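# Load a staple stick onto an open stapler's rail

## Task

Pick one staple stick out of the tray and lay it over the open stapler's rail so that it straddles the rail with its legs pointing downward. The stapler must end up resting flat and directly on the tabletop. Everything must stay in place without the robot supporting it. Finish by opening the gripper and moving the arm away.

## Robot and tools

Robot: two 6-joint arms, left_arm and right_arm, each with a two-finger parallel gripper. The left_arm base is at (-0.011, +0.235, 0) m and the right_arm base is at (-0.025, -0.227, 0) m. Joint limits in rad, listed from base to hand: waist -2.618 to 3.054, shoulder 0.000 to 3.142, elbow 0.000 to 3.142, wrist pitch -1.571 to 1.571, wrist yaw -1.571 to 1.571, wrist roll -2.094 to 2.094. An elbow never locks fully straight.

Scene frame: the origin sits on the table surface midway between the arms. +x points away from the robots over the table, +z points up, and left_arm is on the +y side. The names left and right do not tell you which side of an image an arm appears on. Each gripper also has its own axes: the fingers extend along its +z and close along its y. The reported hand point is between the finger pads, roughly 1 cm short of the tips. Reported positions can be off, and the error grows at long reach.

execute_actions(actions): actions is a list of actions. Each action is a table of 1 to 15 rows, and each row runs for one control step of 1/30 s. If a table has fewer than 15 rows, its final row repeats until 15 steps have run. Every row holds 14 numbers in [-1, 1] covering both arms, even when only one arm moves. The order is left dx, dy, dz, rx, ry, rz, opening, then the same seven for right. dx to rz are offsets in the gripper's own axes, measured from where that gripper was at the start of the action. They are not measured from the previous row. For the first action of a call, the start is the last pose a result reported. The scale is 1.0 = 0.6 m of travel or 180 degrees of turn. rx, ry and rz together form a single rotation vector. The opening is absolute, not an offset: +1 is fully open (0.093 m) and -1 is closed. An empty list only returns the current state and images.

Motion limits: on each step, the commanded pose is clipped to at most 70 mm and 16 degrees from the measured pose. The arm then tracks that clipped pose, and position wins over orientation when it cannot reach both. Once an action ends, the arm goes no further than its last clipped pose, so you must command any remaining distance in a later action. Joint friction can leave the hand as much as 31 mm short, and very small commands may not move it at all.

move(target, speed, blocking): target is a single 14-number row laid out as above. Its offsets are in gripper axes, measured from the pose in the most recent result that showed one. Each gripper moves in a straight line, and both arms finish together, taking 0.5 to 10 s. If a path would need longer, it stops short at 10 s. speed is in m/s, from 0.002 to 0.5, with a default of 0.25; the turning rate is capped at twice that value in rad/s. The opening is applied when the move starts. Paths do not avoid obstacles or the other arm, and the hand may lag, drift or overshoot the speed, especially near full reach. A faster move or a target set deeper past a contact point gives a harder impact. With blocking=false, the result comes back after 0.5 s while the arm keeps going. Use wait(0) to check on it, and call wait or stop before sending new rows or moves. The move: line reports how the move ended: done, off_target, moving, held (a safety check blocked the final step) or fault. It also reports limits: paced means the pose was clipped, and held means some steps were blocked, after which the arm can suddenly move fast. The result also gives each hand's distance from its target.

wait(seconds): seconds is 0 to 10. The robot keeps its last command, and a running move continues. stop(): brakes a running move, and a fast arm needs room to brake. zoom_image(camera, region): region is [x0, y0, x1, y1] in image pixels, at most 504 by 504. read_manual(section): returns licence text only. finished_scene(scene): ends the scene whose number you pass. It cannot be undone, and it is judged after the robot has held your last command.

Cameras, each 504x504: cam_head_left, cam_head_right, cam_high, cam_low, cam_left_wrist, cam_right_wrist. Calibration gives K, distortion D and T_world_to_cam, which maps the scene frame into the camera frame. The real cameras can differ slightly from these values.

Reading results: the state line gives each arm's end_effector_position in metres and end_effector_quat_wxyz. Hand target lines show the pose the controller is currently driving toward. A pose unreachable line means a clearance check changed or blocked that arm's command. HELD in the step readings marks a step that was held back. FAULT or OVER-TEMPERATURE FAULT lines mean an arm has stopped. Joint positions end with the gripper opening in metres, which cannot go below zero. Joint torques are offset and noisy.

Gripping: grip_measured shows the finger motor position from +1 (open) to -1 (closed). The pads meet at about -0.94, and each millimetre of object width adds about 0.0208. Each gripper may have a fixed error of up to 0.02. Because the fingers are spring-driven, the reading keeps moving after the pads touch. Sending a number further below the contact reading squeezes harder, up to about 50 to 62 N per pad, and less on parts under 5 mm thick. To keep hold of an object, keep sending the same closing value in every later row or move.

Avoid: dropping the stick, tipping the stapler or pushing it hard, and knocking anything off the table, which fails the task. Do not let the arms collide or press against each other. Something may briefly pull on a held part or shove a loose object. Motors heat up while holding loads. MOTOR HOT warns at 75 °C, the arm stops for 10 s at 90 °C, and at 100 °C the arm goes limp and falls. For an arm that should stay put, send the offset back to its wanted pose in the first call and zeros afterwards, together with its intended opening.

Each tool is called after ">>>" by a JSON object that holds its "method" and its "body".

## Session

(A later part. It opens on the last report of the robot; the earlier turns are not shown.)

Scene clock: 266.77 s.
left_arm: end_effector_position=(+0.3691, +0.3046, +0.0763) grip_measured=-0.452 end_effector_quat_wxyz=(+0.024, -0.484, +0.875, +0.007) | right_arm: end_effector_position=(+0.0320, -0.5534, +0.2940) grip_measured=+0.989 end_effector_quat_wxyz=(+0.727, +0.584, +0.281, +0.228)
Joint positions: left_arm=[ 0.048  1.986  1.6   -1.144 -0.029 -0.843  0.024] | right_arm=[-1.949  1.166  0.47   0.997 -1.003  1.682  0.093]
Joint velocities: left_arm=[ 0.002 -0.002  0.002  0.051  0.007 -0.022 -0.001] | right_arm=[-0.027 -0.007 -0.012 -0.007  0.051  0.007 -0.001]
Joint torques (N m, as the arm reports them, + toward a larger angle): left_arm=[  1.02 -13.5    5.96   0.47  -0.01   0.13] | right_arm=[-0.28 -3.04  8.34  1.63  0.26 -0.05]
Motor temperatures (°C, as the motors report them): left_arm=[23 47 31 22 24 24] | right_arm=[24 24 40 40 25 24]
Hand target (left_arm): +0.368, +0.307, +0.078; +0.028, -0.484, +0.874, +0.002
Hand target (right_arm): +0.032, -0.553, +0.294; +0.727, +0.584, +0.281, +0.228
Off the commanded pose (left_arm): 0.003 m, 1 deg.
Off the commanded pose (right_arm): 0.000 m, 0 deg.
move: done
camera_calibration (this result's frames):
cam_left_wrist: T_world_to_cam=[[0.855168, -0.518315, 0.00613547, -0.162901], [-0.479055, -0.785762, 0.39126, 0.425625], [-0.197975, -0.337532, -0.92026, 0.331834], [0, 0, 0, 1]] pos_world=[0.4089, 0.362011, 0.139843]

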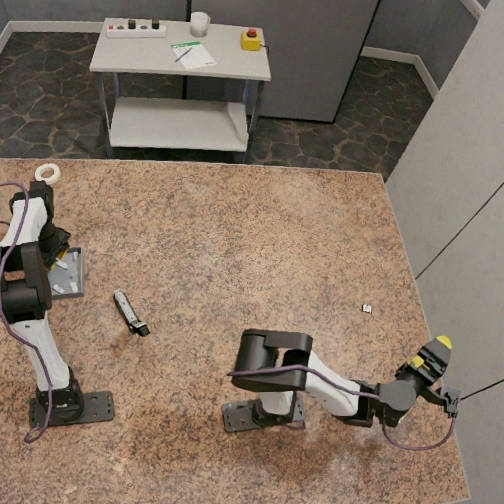

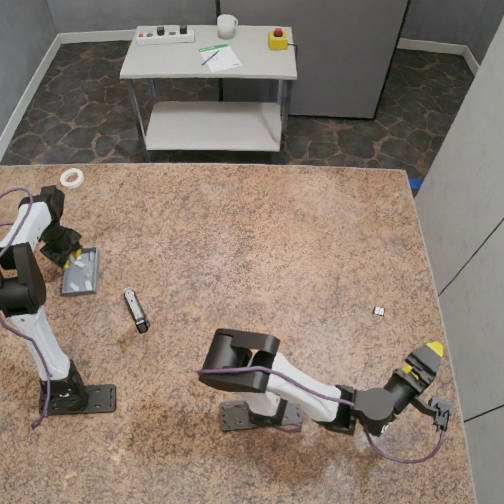

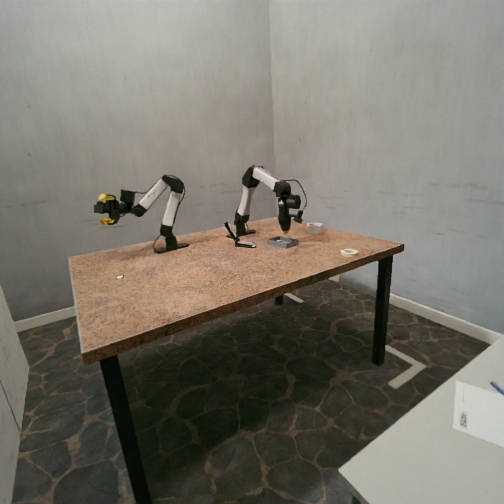

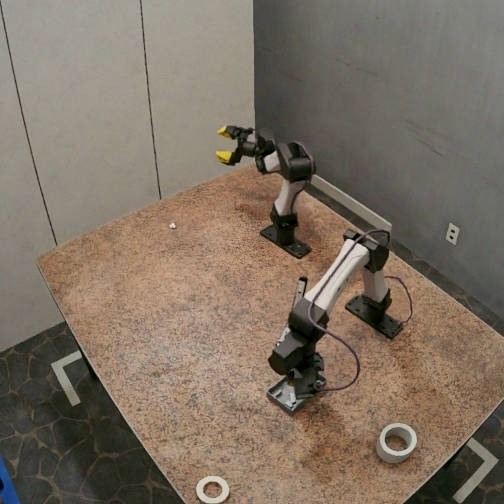

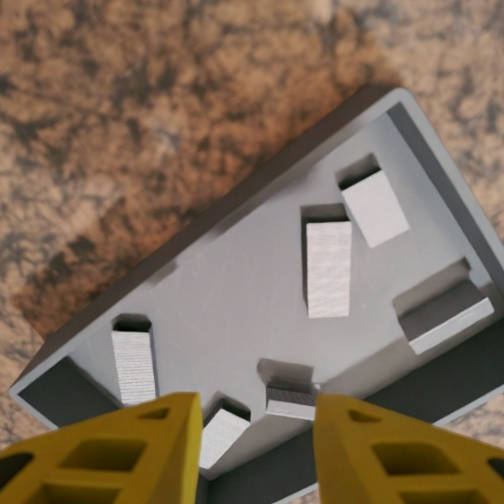

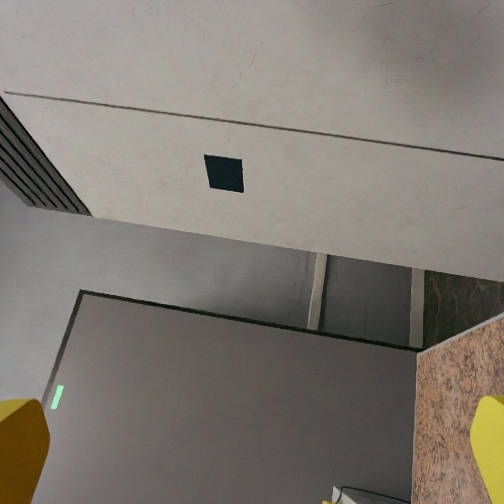

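>>> {"method": "move", "body": {"target": [-0.01,-0.044,0.04,0,0,0,-0.45,0,0,0,0,0,0,1], "speed": 0.06}}

Scene clock: 285.10 s.
left_arm: end_effector_position=(+0.3872, +0.2989, +0.0506) grip_measured=-0.452 end_effector_quat_wxyz=(+0.014, -0.484, +0.875, +0.009) | right_arm: end_effector_position=(+0.0320, -0.5534, +0.2940) grip_measured=+0.989 end_effector_quat_wxyz=(+0.727, +0.584, +0.281, +0.228)
Joint positions: left_arm=[ 0.028  2.09   1.651 -1.113 -0.027 -0.863  0.024] | right_arm=[-1.949  1.166  0.47   0.997 -1.003  1.682  0.093]
Joint velocities: left_arm=[ 0.002 -0.012  0.012 -0.037 -0.037  0.022  0.   ] | right_arm=[ 0.012 -0.012 -0.012  0.037  0.007 -0.007  0.   ]
Joint torques (N m, as the arm reports them, + toward a larger angle): left_arm=[ -0.66 -12.23   8.74   0.41  -0.08  -0.05] | right_arm=[-0.34 -3.15  8.25  1.64  0.25 -0.04]
Motor temperatures (°C, as the motors report them): left_arm=[23 48 31 22 24 24] | right_arm=[24 24 41 41 25 24]
Hand target (left_arm): +0.395, +0.296, +0.053; +0.024, -0.484, +0.875, +0.006
Hand target (right_arm): +0.032, -0.553, +0.294; +0.727, +0.584, +0.281, +0.228
Off the commanded pose (left_arm): 0.009 m, 1 deg.
Off the commanded pose (right_arm): 0.000 m, 0 deg.
move: done
camera_calibration (this result's frames):
cam_left_wrist: T_world_to_cam=[[0.85471, -0.519028, -0.00894828, -0.179969], [-0.471349, -0.783187, 0.405523, 0.435463], [-0.217486, -0.342387, -0.914041, 0.318536], [0, 0, 0, 1]] pos_world=[0.428353, 0.356702, 0.112954]

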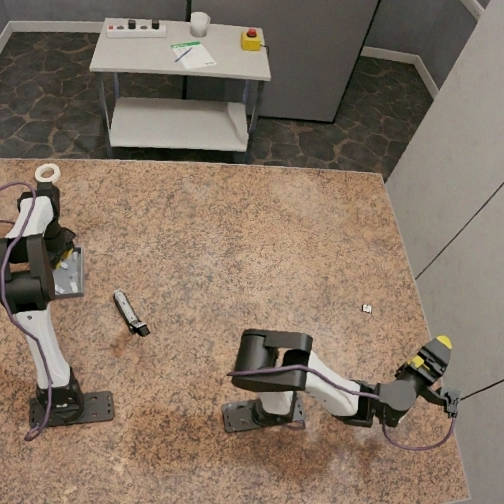

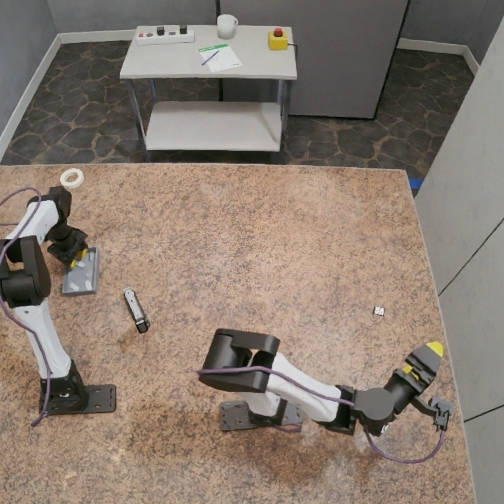

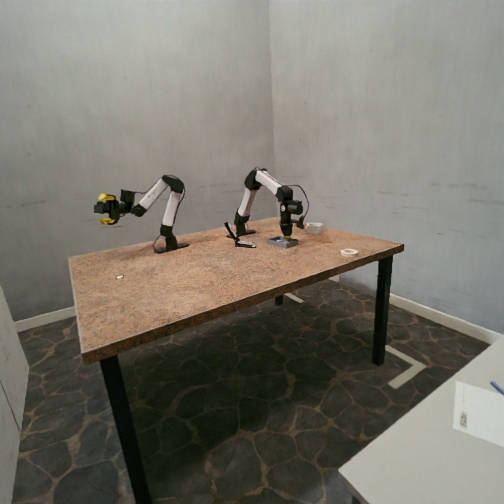

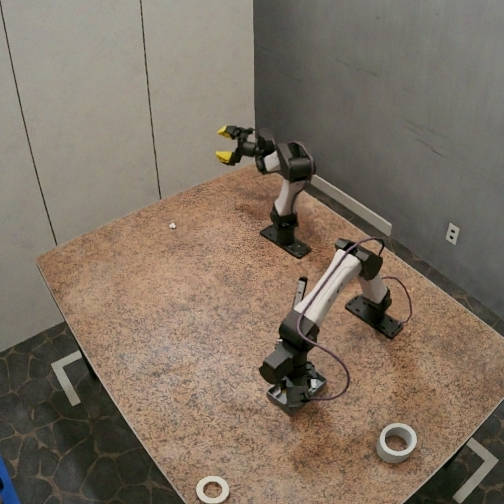

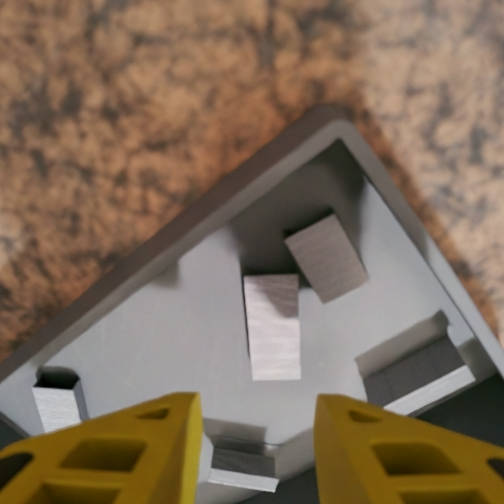

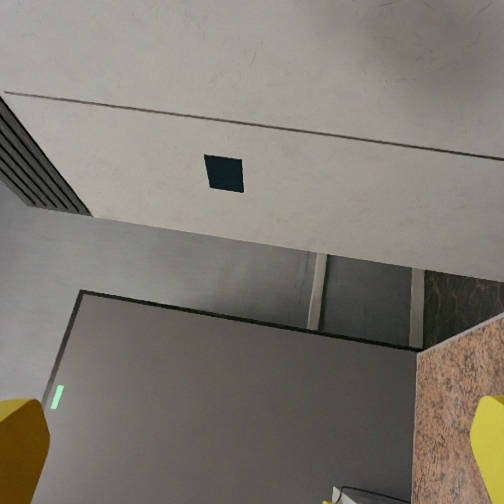

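>>> {"method": "move", "body": {"target": [0,-0.012,0.065,0,0,0,-0.5,0,0,0,0,0,0,1], "speed": 0.04}}

Scene clock: 291.00 s.
left_arm: end_effector_position=(+0.3941, +0.3000, +0.0216) grip_measured=-0.498 end_effector_quat_wxyz=(+0.017, -0.484, +0.875, +0.008) | right_arm: end_effector_position=(+0.0320, -0.5534, +0.2940) grip_measured=+0.989 end_effector_quat_wxyz=(+0.727, +0.584, +0.281, +0.228)
Joint positions: left_arm=[ 0.028  2.138  1.607 -1.013 -0.027 -0.864  0.021] | right_arm=[-1.949  1.166  0.47   0.997 -1.003  1.682  0.093]
Joint velocities: left_arm=[-0.007 -0.002 -0.002 -0.022 -0.022  0.007  0.   ] | right_arm=[ 0.007  0.002  0.012 -0.037 -0.007 -0.022  0.   ]
Joint torques (N m, as the arm reports them, + toward a larger angle): left_arm=[ -0.46 -11.96   5.32   0.55  -0.05  -0.02] | right_arm=[-0.26 -3.01  8.49  1.65  0.25 -0.06]
Motor temperatures (°C, as the motors report them): left_arm=[23 47 31 22 24 24] | right_arm=[24 24 41 41 25 24]
Hand target (left_arm): +0.393, +0.296, +0.012; +0.014, -0.484, +0.875, +0.009
Hand target (right_arm): +0.032, -0.553, +0.294; +0.727, +0.584, +0.281, +0.228
Off the commanded pose (left_arm): 0.011 m, 0 deg.
Off the commanded pose (right_arm): 0.000 m, 0 deg.
move: off_target (left_arm)
camera_calibration (this result's frames):
cam_left_wrist: T_world_to_cam=[[0.855151, -0.518369, -0.00304828, -0.1861], [-0.473805, -0.783992, 0.40108, 0.452604], [-0.210298, -0.34154, -0.916038, 0.290795], [0, 0, 0, 1]] pos_world=[0.434743, 0.357687, 0.0842813]

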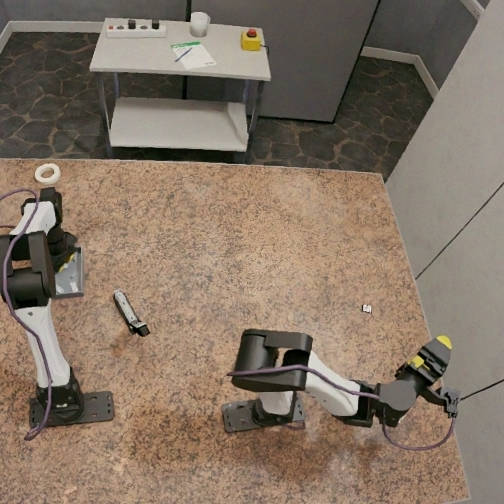

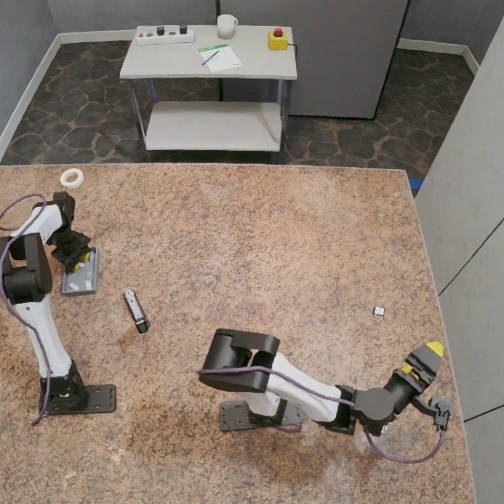

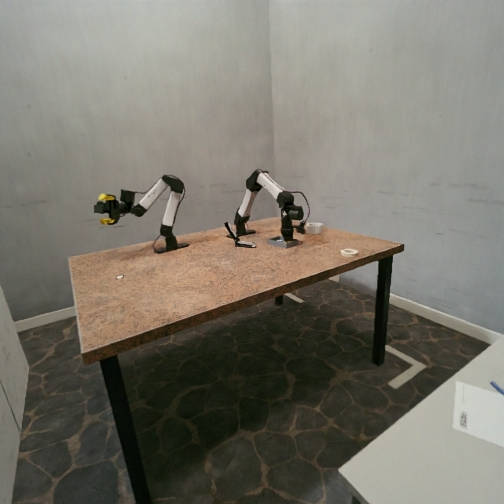

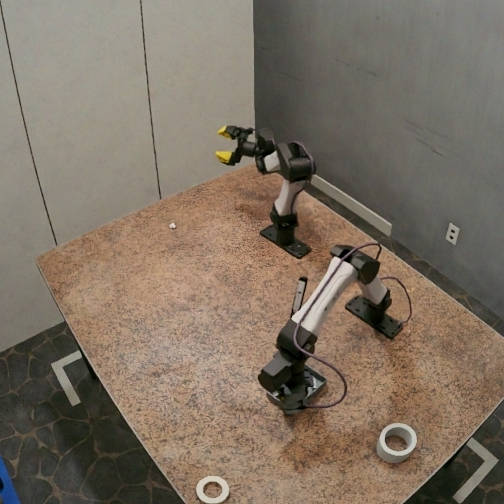

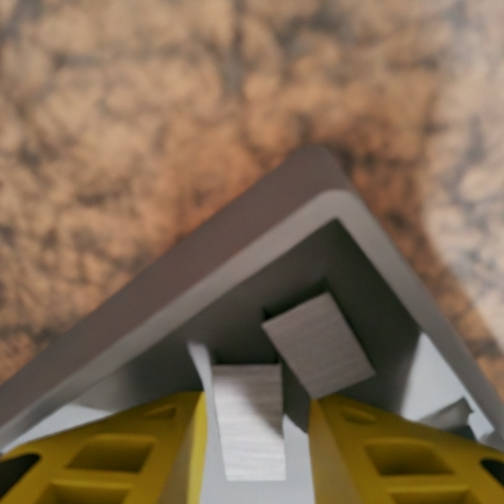

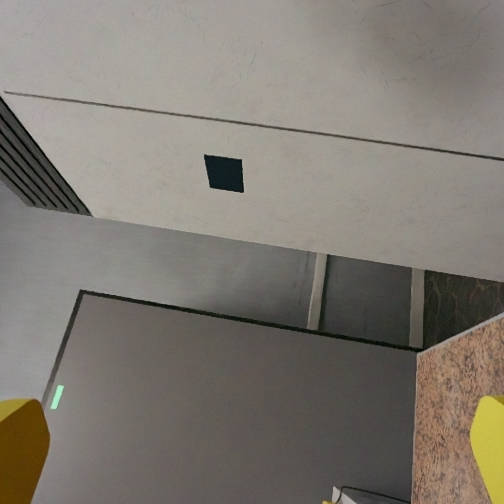

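>>> {"method": "execute_actions", "body": {"actions": [[[0,0,0.04,0,0,0,-0.5,0,0,0,0,0,0,1]],[[0,0,0.03,0,0,0,-0.5,0,0,0,0,0,0,1]]]}}

Scene clock: 296.23 s.
left_arm: end_effector_position=(+0.3942, +0.3000, +0.0206) grip_measured=-0.498 end_effector_quat_wxyz=(+0.021, -0.484, +0.875, +0.007) | right_arm: end_effector_position=(+0.0320, -0.5534, +0.2940) grip_measured=+0.989 end_effector_quat_wxyz=(+0.727, +0.584, +0.281, +0.228)
Joint positions: left_arm=[ 0.028  2.132  1.594 -0.998 -0.027 -0.864  0.021] | right_arm=[-1.949  1.166  0.47   0.997 -1.003  1.682  0.093]
Joint velocities: left_arm=[-0.007  0.002 -0.027  0.007  0.037  0.007 -0.001] | right_arm=[-0.007  0.007 -0.007 -0.022 -0.022  0.007 -0.001]
Joint torques (N m, as the arm reports them, + toward a larger angle): left_arm=[  0.33 -10.88   3.47   0.92  -0.06   0.06] | right_arm=[-0.46 -2.89  8.33  1.63  0.27 -0.03]
Motor temperatures (°C, as the motors report them): left_arm=[23 47 31 22 24 24] | right_arm=[24 24 41 41 25 24]
Hand target (left_arm): +0.394, +0.300, +0.003; +0.020, -0.484, +0.875, +0.007
Hand target (right_arm): +0.032, -0.553, +0.294; +0.727, +0.584, +0.281, +0.228
Off the commanded pose (left_arm): 0.018 m, 0 deg.
Off the commanded pose (right_arm): 0.000 m, 0 deg.
Step readings (end_effector_position; steps 1 to 15: 1st action; 16 to 30: 2nd action):
0: left_arm (+0.3941, +0.3000, +0.0216) | right_arm (+0.0320, -0.5534, +0.2940)
1: left_arm (+0.3939, +0.2999, +0.0203) | right_arm (+0.0320, -0.5534, +0.2940)
2: left_arm (+0.3940, +0.3000, +0.0201) | right_arm (+0.0320, -0.5534, +0.2940)
4: left_arm (+0.3940, +0.3000, +0.0202) | right_arm (+0.0320, -0.5534, +0.2940)
8: left_arm (+0.3940, +0.3000, +0.0202) | right_arm (+0.0320, -0.5534, +0.2940)
15: left_arm (+0.3941, +0.3000, +0.0202) | right_arm (+0.0320, -0.5534, +0.2940)
16: left_arm (+0.3942, +0.3000, +0.0206) | right_arm (+0.0320, -0.5534, +0.2940)
17: left_arm (+0.3942, +0.3000, +0.0206) | right_arm (+0.0320, -0.5534, +0.2940)
19: left_arm (+0.3942, +0.3000, +0.0206) | right_arm (+0.0320, -0.5534, +0.2940)
23: left_arm (+0.3942, +0.3000, +0.0206) | right_arm (+0.0320, -0.5534, +0.2940)
30: end_effector_position above
camera_calibration (this result's frames):
cam_left_wrist: T_world_to_cam=[[0.855152, -0.518369, 0.00282642, -0.186321], [-0.476815, -0.784438, 0.396617, 0.454466], [-0.203377, -0.340515, -0.91798, 0.286972], [0, 0, 0, 1]] pos_world=[0.434392, 0.357636, 0.0837124]

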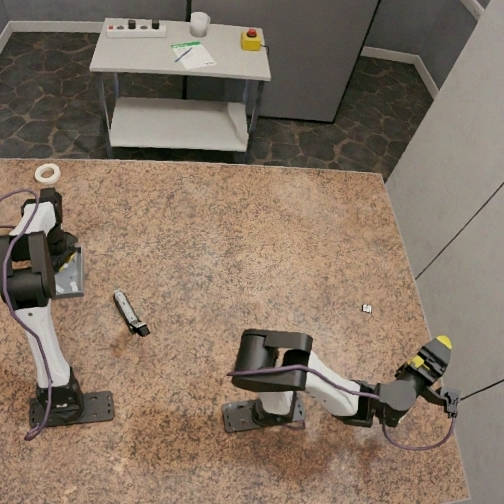

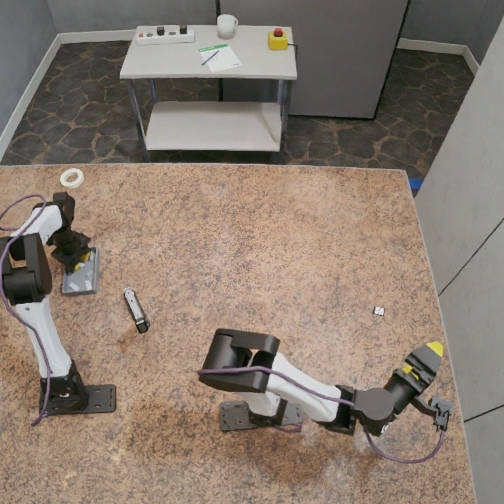

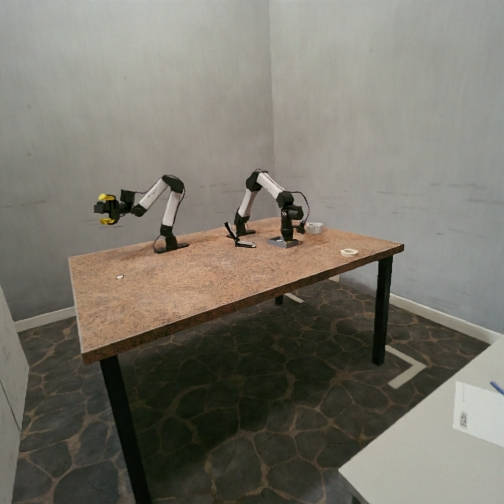

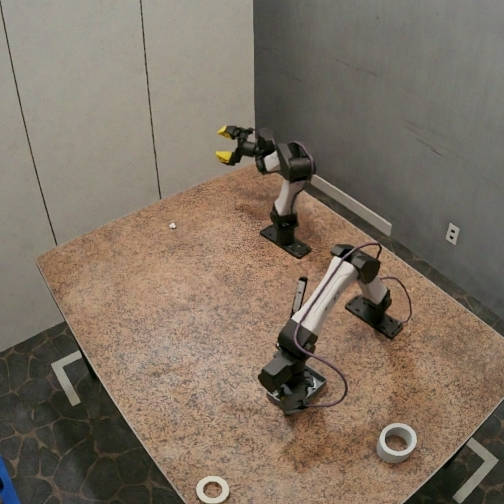

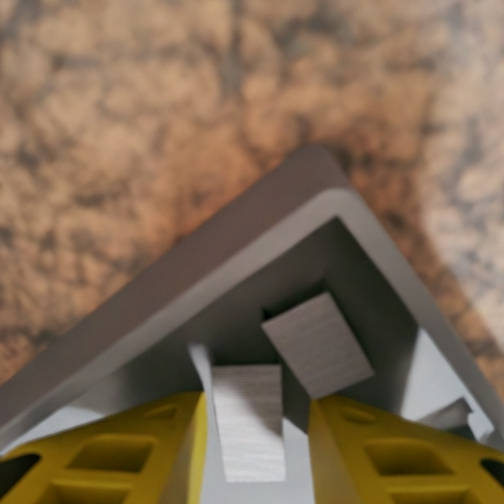

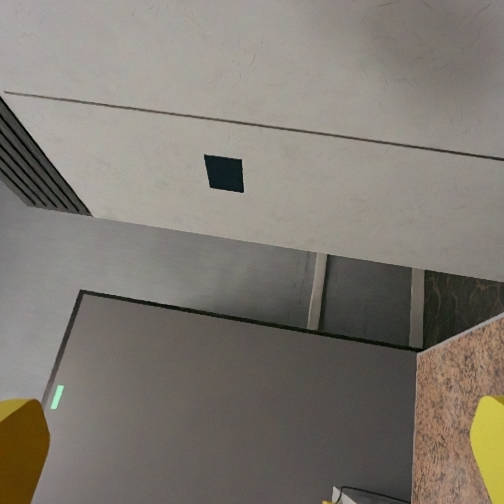

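Likely on the floor. Close.

>>> {"method": "execute_actions", "body": {"actions": [[[0,0,-0.003,0,0,0,-0.82,0,0,0,0,0,0,1]],[[0,0,-0.003,0,0,0,-0.82,0,0,0,0,0,0,1]]]}}

>>> {"method": "move", "body": {"target": [0,0,-0.1,0,0,0,-0.82,0,0,0,0,0,0,1], "speed": 0.08}}

Scene clock: 301.57 s.
left_arm: end_effector_position=(+0.3951, +0.2996, +0.0214) grip_measured=-0.805 end_effector_quat_wxyz=(+0.023, -0.484, +0.875, +0.005) | right_arm: end_effector_position=(+0.0320, -0.5534, +0.2940) grip_measured=+0.989 end_effector_quat_wxyz=(+0.727, +0.584, +0.281, +0.228)
Joint positions: left_arm=[ 0.028  2.131  1.594 -0.995 -0.024 -0.864  0.007] | right_arm=[-1.949  1.166  0.47   0.997 -1.003  1.682  0.093]
Joint velocities: left_arm=[-0.002 -0.007 -0.007  0.007  0.007 -0.007 -0.001] | right_arm=[ 0.007  0.002  0.002 -0.051 -0.007  0.022  0.   ]
Joint torques (N m, as the arm reports them, + toward a larger angle): left_arm=[  0.15 -13.55   7.34   0.33  -0.05   0.04] | right_arm=[-0.36 -3.15  8.43  1.61  0.25 -0.02]
Motor temperatures (°C, as the motors report them): left_arm=[23 47 31 23 24 23] | right_arm=[24 24 41 41 25 24]
Hand target (left_arm): +0.395, +0.300, +0.023; +0.023, -0.484, +0.875, +0.005
Hand target (right_arm): +0.032, -0.553, +0.294; +0.727, +0.584, +0.281, +0.228
Off the commanded pose (left_arm): 0.002 m, 0 deg.
Off the commanded pose (right_arm): 0.000 m, 0 deg.
Step readings (end_effector_position; steps 1 to 15: 1st action; 16 to 30: 2nd action):
0: left_arm (+0.3942, +0.3000, +0.0206) | right_arm (+0.0320, -0.5534, +0.2940)
1: left_arm (+0.3948, +0.2996, +0.0214) | right_arm (+0.0320, -0.5534, +0.2940)
2: left_arm (+0.3951, +0.2997, +0.0214) | right_arm (+0.0320, -0.5534, +0.2940)
4: left_arm (+0.3951, +0.2996, +0.0214) | right_arm (+0.0320, -0.5534, +0.2940)
8: left_arm (+0.3951, +0.2996, +0.0214) | right_arm (+0.0320, -0.5534, +0.2940)
15: left_arm (+0.3951, +0.2996, +0.0214) | right_arm (+0.0320, -0.5534, +0.2940)
16: left_arm (+0.3951, +0.2996, +0.0214) | right_arm (+0.0320, -0.5534, +0.2940)
17: left_arm (+0.3951, +0.2996, +0.0214) | right_arm (+0.0320, -0.5534, +0.2940)
19: left_arm (+0.3951, +0.2996, +0.0214) | right_arm (+0.0320, -0.5534, +0.2940)
23: left_arm (+0.3951, +0.2996, +0.0214) | right_arm (+0.0320, -0.5534, +0.2940)
30: end_effector_position above
camera_calibration (this result's frames):
cam_left_wrist: T_world_to_cam=[[0.855066, -0.518452, 0.00829699, -0.187343], [-0.478875, -0.783454, 0.396079, 0.454817], [-0.198848, -0.342647, -0.918179, 0.286568], [0, 0, 0, 1]] pos_world=[0.434975, 0.357392, 0.0845315]

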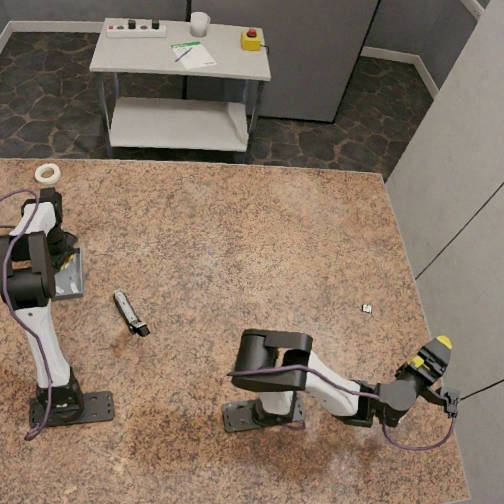

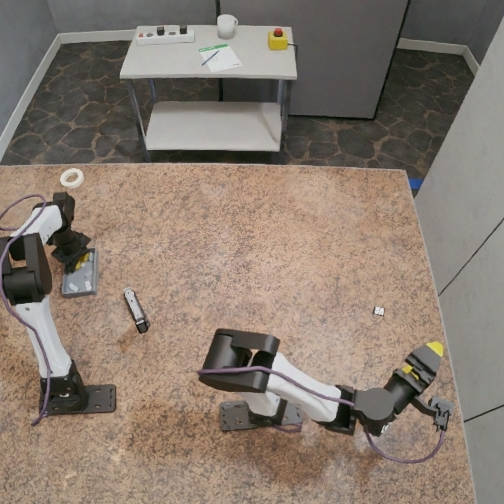

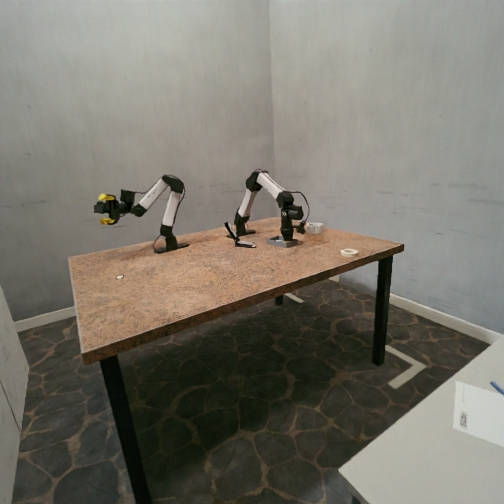

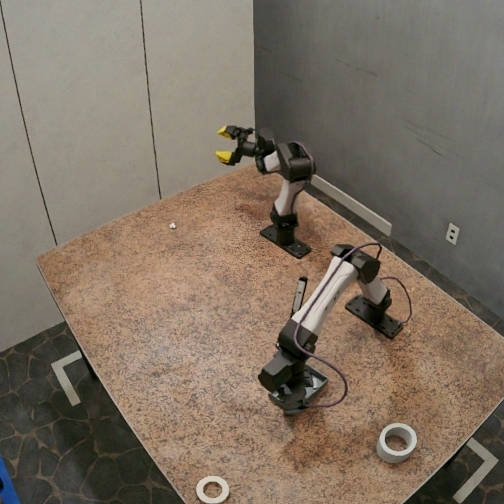

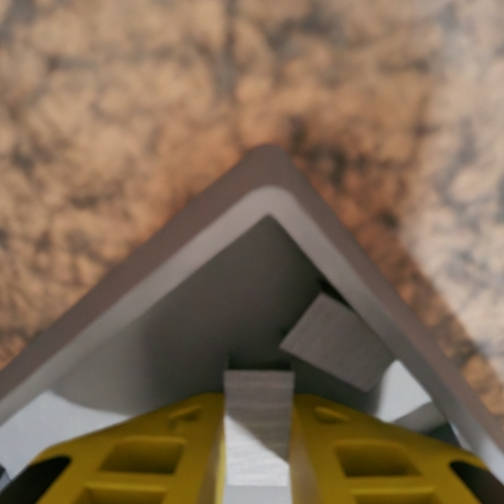

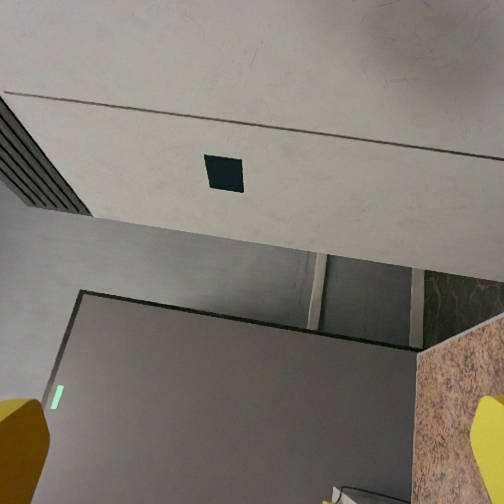

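Scene clock: 302.83 s.
left_arm: end_effector_position=(+0.3905, +0.2989, +0.0727) grip_measured=-0.805 end_effector_quat_wxyz=(+0.014, -0.484, +0.875, +0.008) | right_arm: end_effector_position=(+0.0320, -0.5534, +0.2940) grip_measured=+0.989 end_effector_quat_wxyz=(+0.727, +0.584, +0.281, +0.228)
Joint positions: left_arm=[ 0.028  2.088  1.736 -1.198 -0.024 -0.864  0.007] | right_arm=[-1.949  1.166  0.47   0.997 -1.003  1.682  0.093]
Joint velocities: left_arm=[-0.002 -0.007  0.002 -0.022  0.037  0.007 -0.   ] | right_arm=[-0.007  0.012  0.017  0.007 -0.037  0.022 -0.   ]
Joint torques (N m, as the arm reports them, + toward a larger angle): left_arm=[ -0.26 -14.18   8.79   0.24  -0.07   0.01] | right_arm=[-0.3  -3.14  8.38  1.65  0.23 -0.07]
Motor temperatures (°C, as the motors report them): left_arm=[23 47 31 23 24 23] | right_arm=[24 24 41 41 25 24]
Hand target (left_arm): +0.393, +0.298, +0.081; +0.022, -0.484, +0.875, +0.004
Hand target (right_arm): +0.032, -0.553, +0.294; +0.727, +0.584, +0.281, +0.228
Off the commanded pose (left_arm): 0.009 m, 1 deg.
Off the commanded pose (right_arm): 0.000 m, 0 deg.
move: done
camera_calibration (this result's frames):
cam_left_wrist: T_world_to_cam=[[0.855089, -0.518449, -0.00580106, -0.183146], [-0.471604, -0.782377, 0.406787, 0.427807], [-0.215437, -0.345103, -0.913505, 0.339374], [0, 0, 0, 1]] pos_world=[0.431475, 0.356873, 0.134931]

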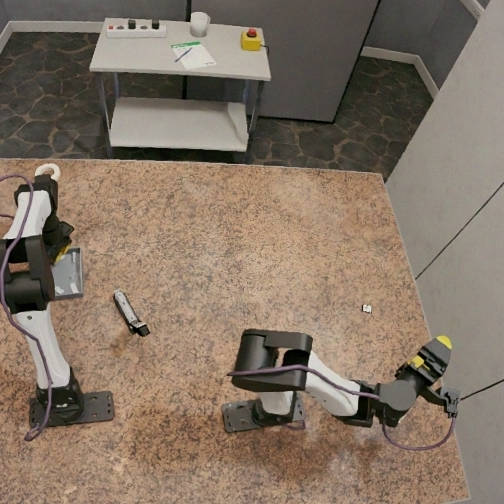

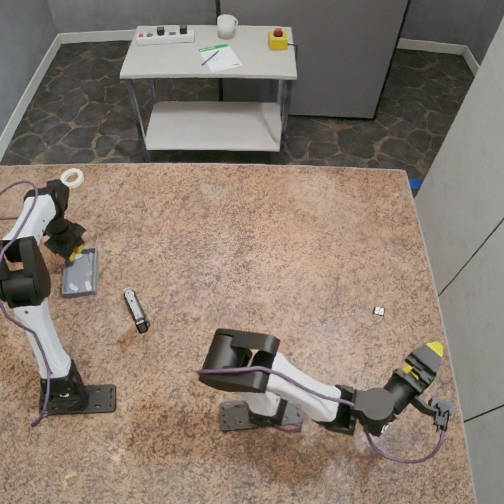

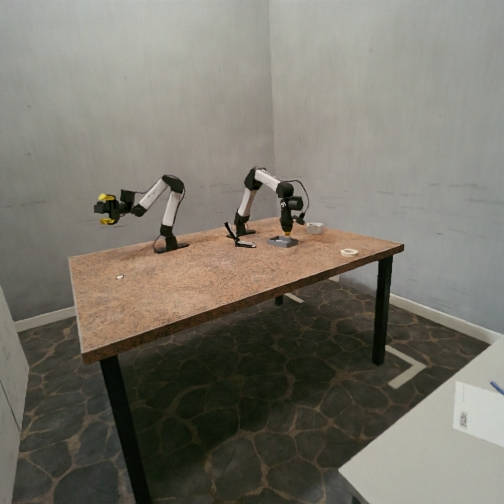

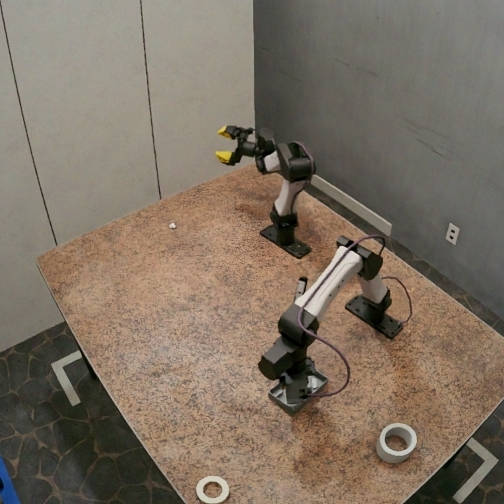

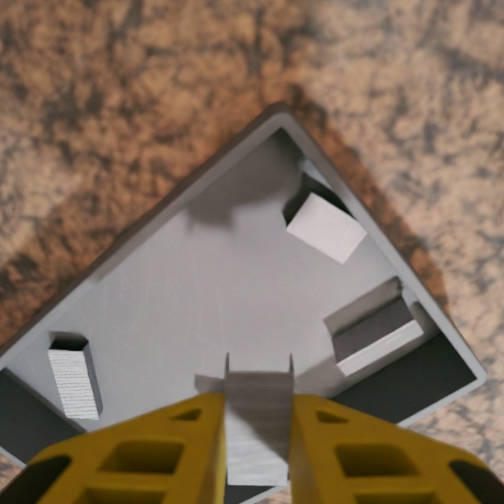

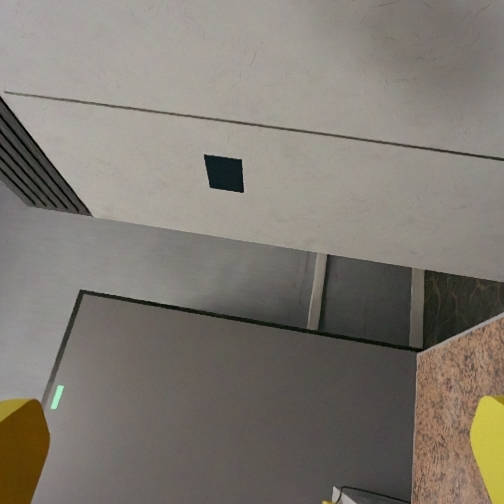

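>>> {"method": "move", "body": {"target": [0.33,0.012,-0.1,0,0,0.155,-0.82,0,0,0,0,0,0,1], "speed": 0.15}}

Scene clock: 318.23 s.
left_arm: end_effector_position=(+0.2838, +0.1328, +0.1276) grip_measured=-0.805 end_effector_quat_wxyz=(+0.014, -0.257, +0.966, +0.004) | right_arm: end_effector_position=(+0.0320, -0.5534, +0.2940) grip_measured=+0.989 end_effector_quat_wxyz=(+0.727, +0.584, +0.281, +0.228)
Joint positions: left_arm=[-0.466  1.705  1.444 -1.292 -0.022 -0.867  0.007] | right_arm=[-1.949  1.166  0.47   0.997 -1.003  1.682  0.093]
Joint velocities: left_arm=[-0.002 -0.007 -0.002  0.022 -0.051  0.051 -0.001] | right_arm=[-0.002 -0.012  0.002 -0.037 -0.037 -0.007 -0.   ]
Joint torques (N m, as the arm reports them, + toward a larger angle): left_arm=[ -0.41 -10.24   5.93   0.25  -0.05  -0.05] | right_arm=[-0.38 -2.99  8.47  1.68  0.22 -0.05]
Motor temperatures (°C, as the motors report them): left_arm=[23 49 32 22 24 23] | right_arm=[24 24 41 42 25 24]
Hand target (left_arm): +0.277, +0.132, +0.128; +0.009, -0.259, +0.966, +0.006
Hand target (right_arm): +0.032, -0.553, +0.294; +0.727, +0.584, +0.281, +0.228
Off the commanded pose (left_arm): 0.006 m, 1 deg.
Off the commanded pose (right_arm): 0.000 m, 0 deg.
move: done
camera_calibration (this result's frames):
cam_left_wrist: T_world_to_cam=[[0.509919, -0.860197, -0.0065931, -0.0342941], [-0.783142, -0.467385, 0.41017, 0.271311], [-0.355909, -0.20399, -0.911985, 0.330179], [0, 0, 0, 1]] pos_world=[0.347476, 0.16466, 0.189609]

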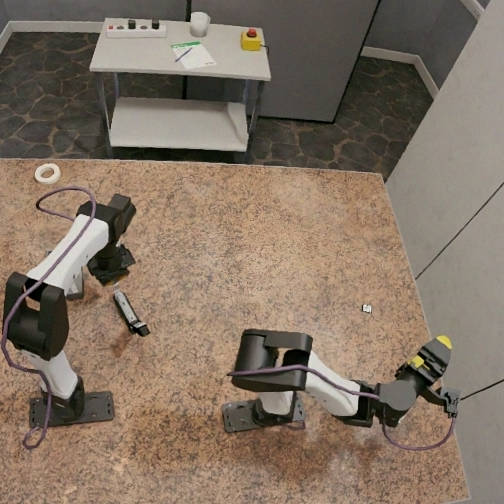

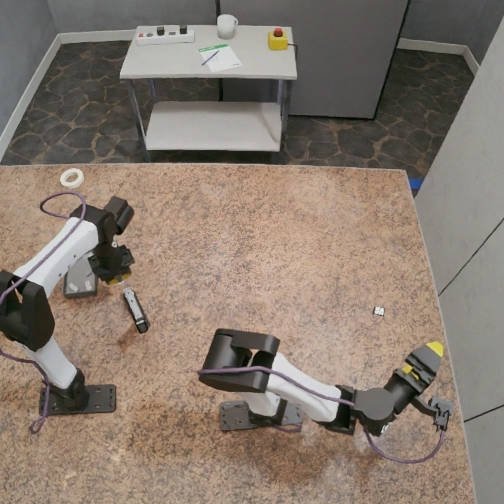

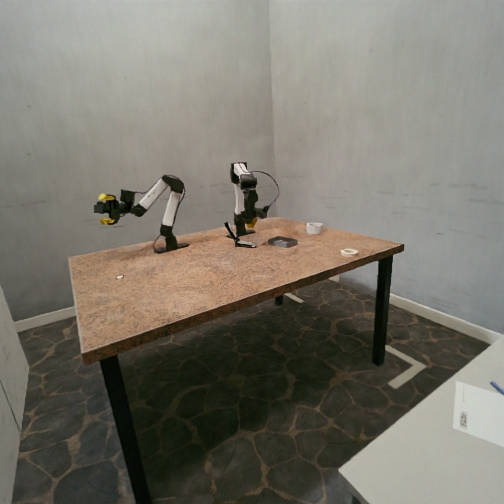

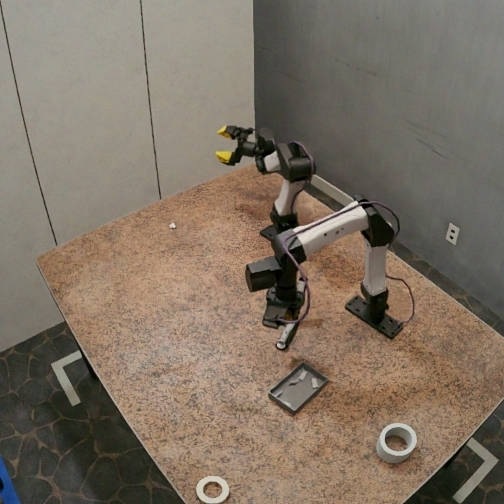

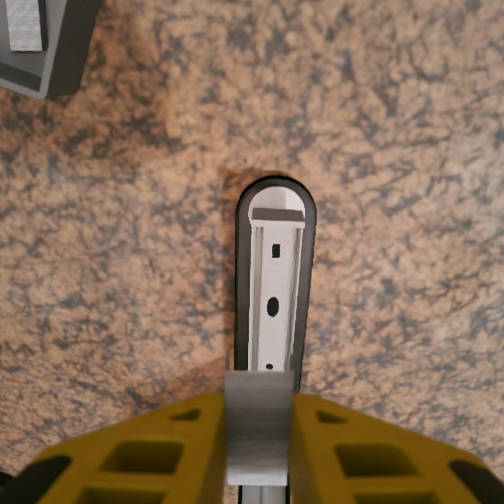

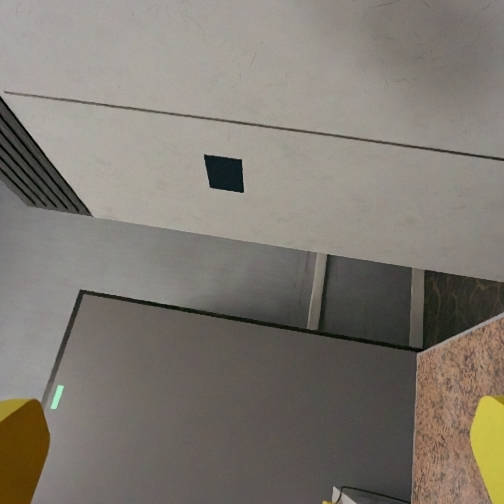

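>>> {"method": "move", "body": {"target": [0.04,-0.014,0.095,0,0,0.018,-0.82,0,0,0,0,0,0,1], "speed": 0.06}}

Scene clock: 330.00 s.
left_arm: end_effector_position=(+0.2707, +0.1172, +0.0737) grip_measured=-0.805 end_effector_quat_wxyz=(+0.014, -0.230, +0.973, +0.003) | right_arm: end_effector_position=(+0.0320, -0.5534, +0.2940) grip_measured=+0.989 end_effector_quat_wxyz=(+0.727, +0.584, +0.281, +0.228)
Joint positions: left_arm=[-0.529  1.705  1.229 -1.075 -0.022 -0.874  0.007] | right_arm=[-1.949  1.166  0.47   0.997 -1.003  1.682  0.093]
Joint velocities: left_arm=[ 0.007 -0.007 -0.002 -0.022  0.007 -0.037  0.001] | right_arm=[-0.007 -0.022 -0.002 -0.037  0.051  0.022 -0.   ]
Joint torques (N m, as the arm reports them, + toward a larger angle): left_arm=[-0.7  -8.63  5.8   0.44 -0.05 -0.05] | right_arm=[-0.33 -3.11  8.35  1.64  0.26 -0.04]
Motor temperatures (°C, as the motors report them): left_arm=[23 47 32 22 24 23] | right_arm=[24 24 42 42 25 24]
Hand target (left_arm): +0.268, +0.115, +0.070; +0.013, -0.230, +0.973, +0.004
Hand target (right_arm): +0.032, -0.553, +0.294; +0.727, +0.584, +0.281, +0.228
Off the commanded pose (left_arm): 0.005 m, 0 deg.
Off the commanded pose (right_arm): 0.000 m, 0 deg.
move: done
camera_calibration (this result's frames):
cam_left_wrist: T_world_to_cam=[[0.461251, -0.887255, -0.00521399, -0.0251647], [-0.808557, -0.422744, 0.409295, 0.277636], [-0.365353, -0.184572, -0.912387, 0.273512], [0, 0, 0, 1]] pos_world=[0.33602, 0.145524, 0.135782]

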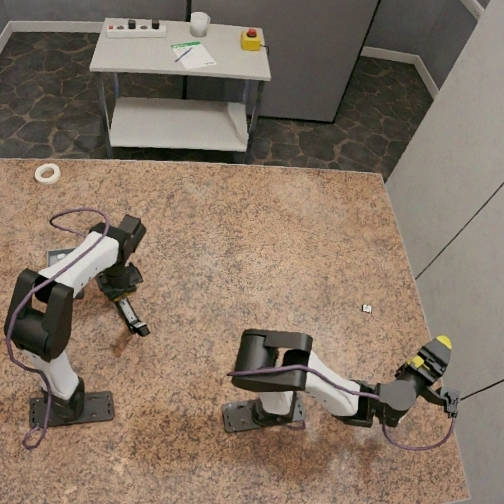

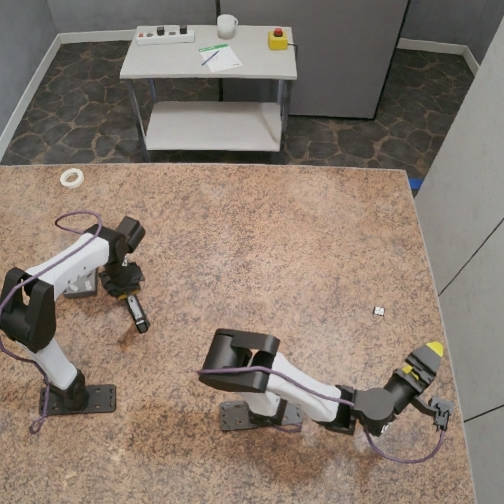

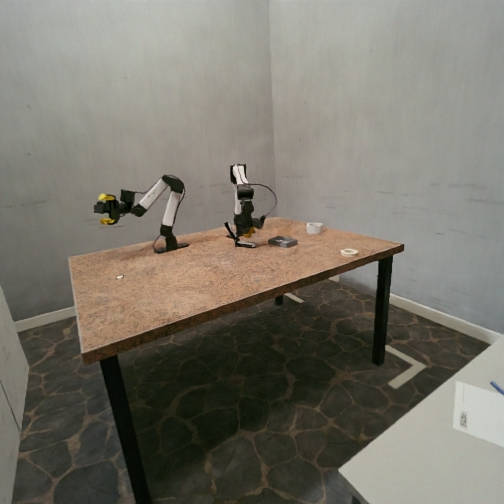

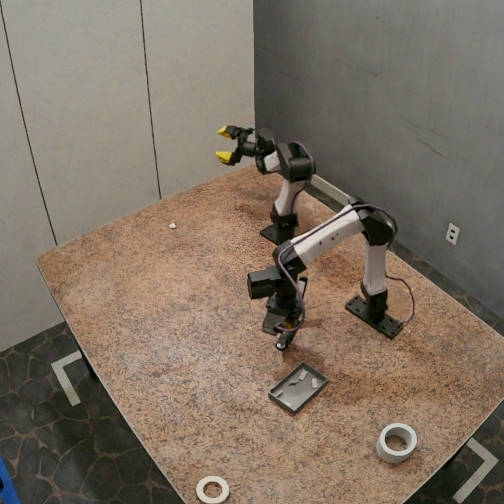

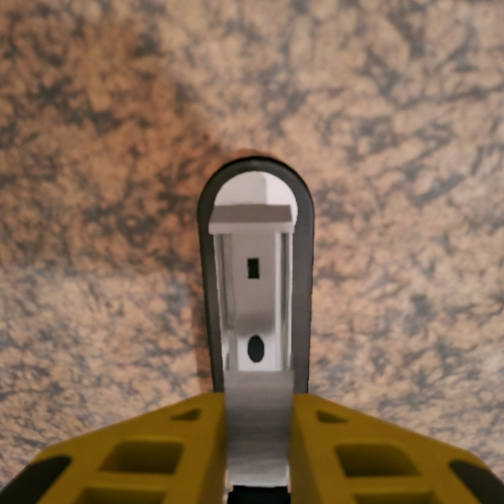

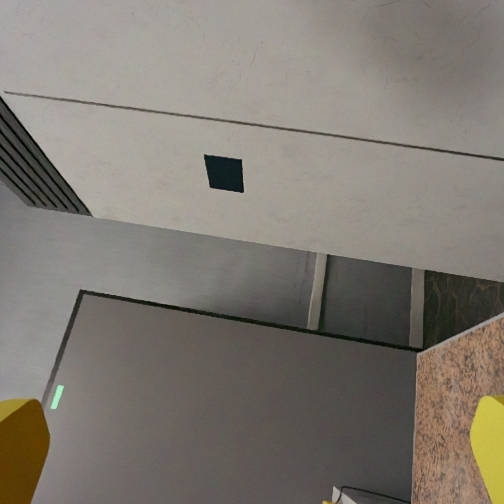

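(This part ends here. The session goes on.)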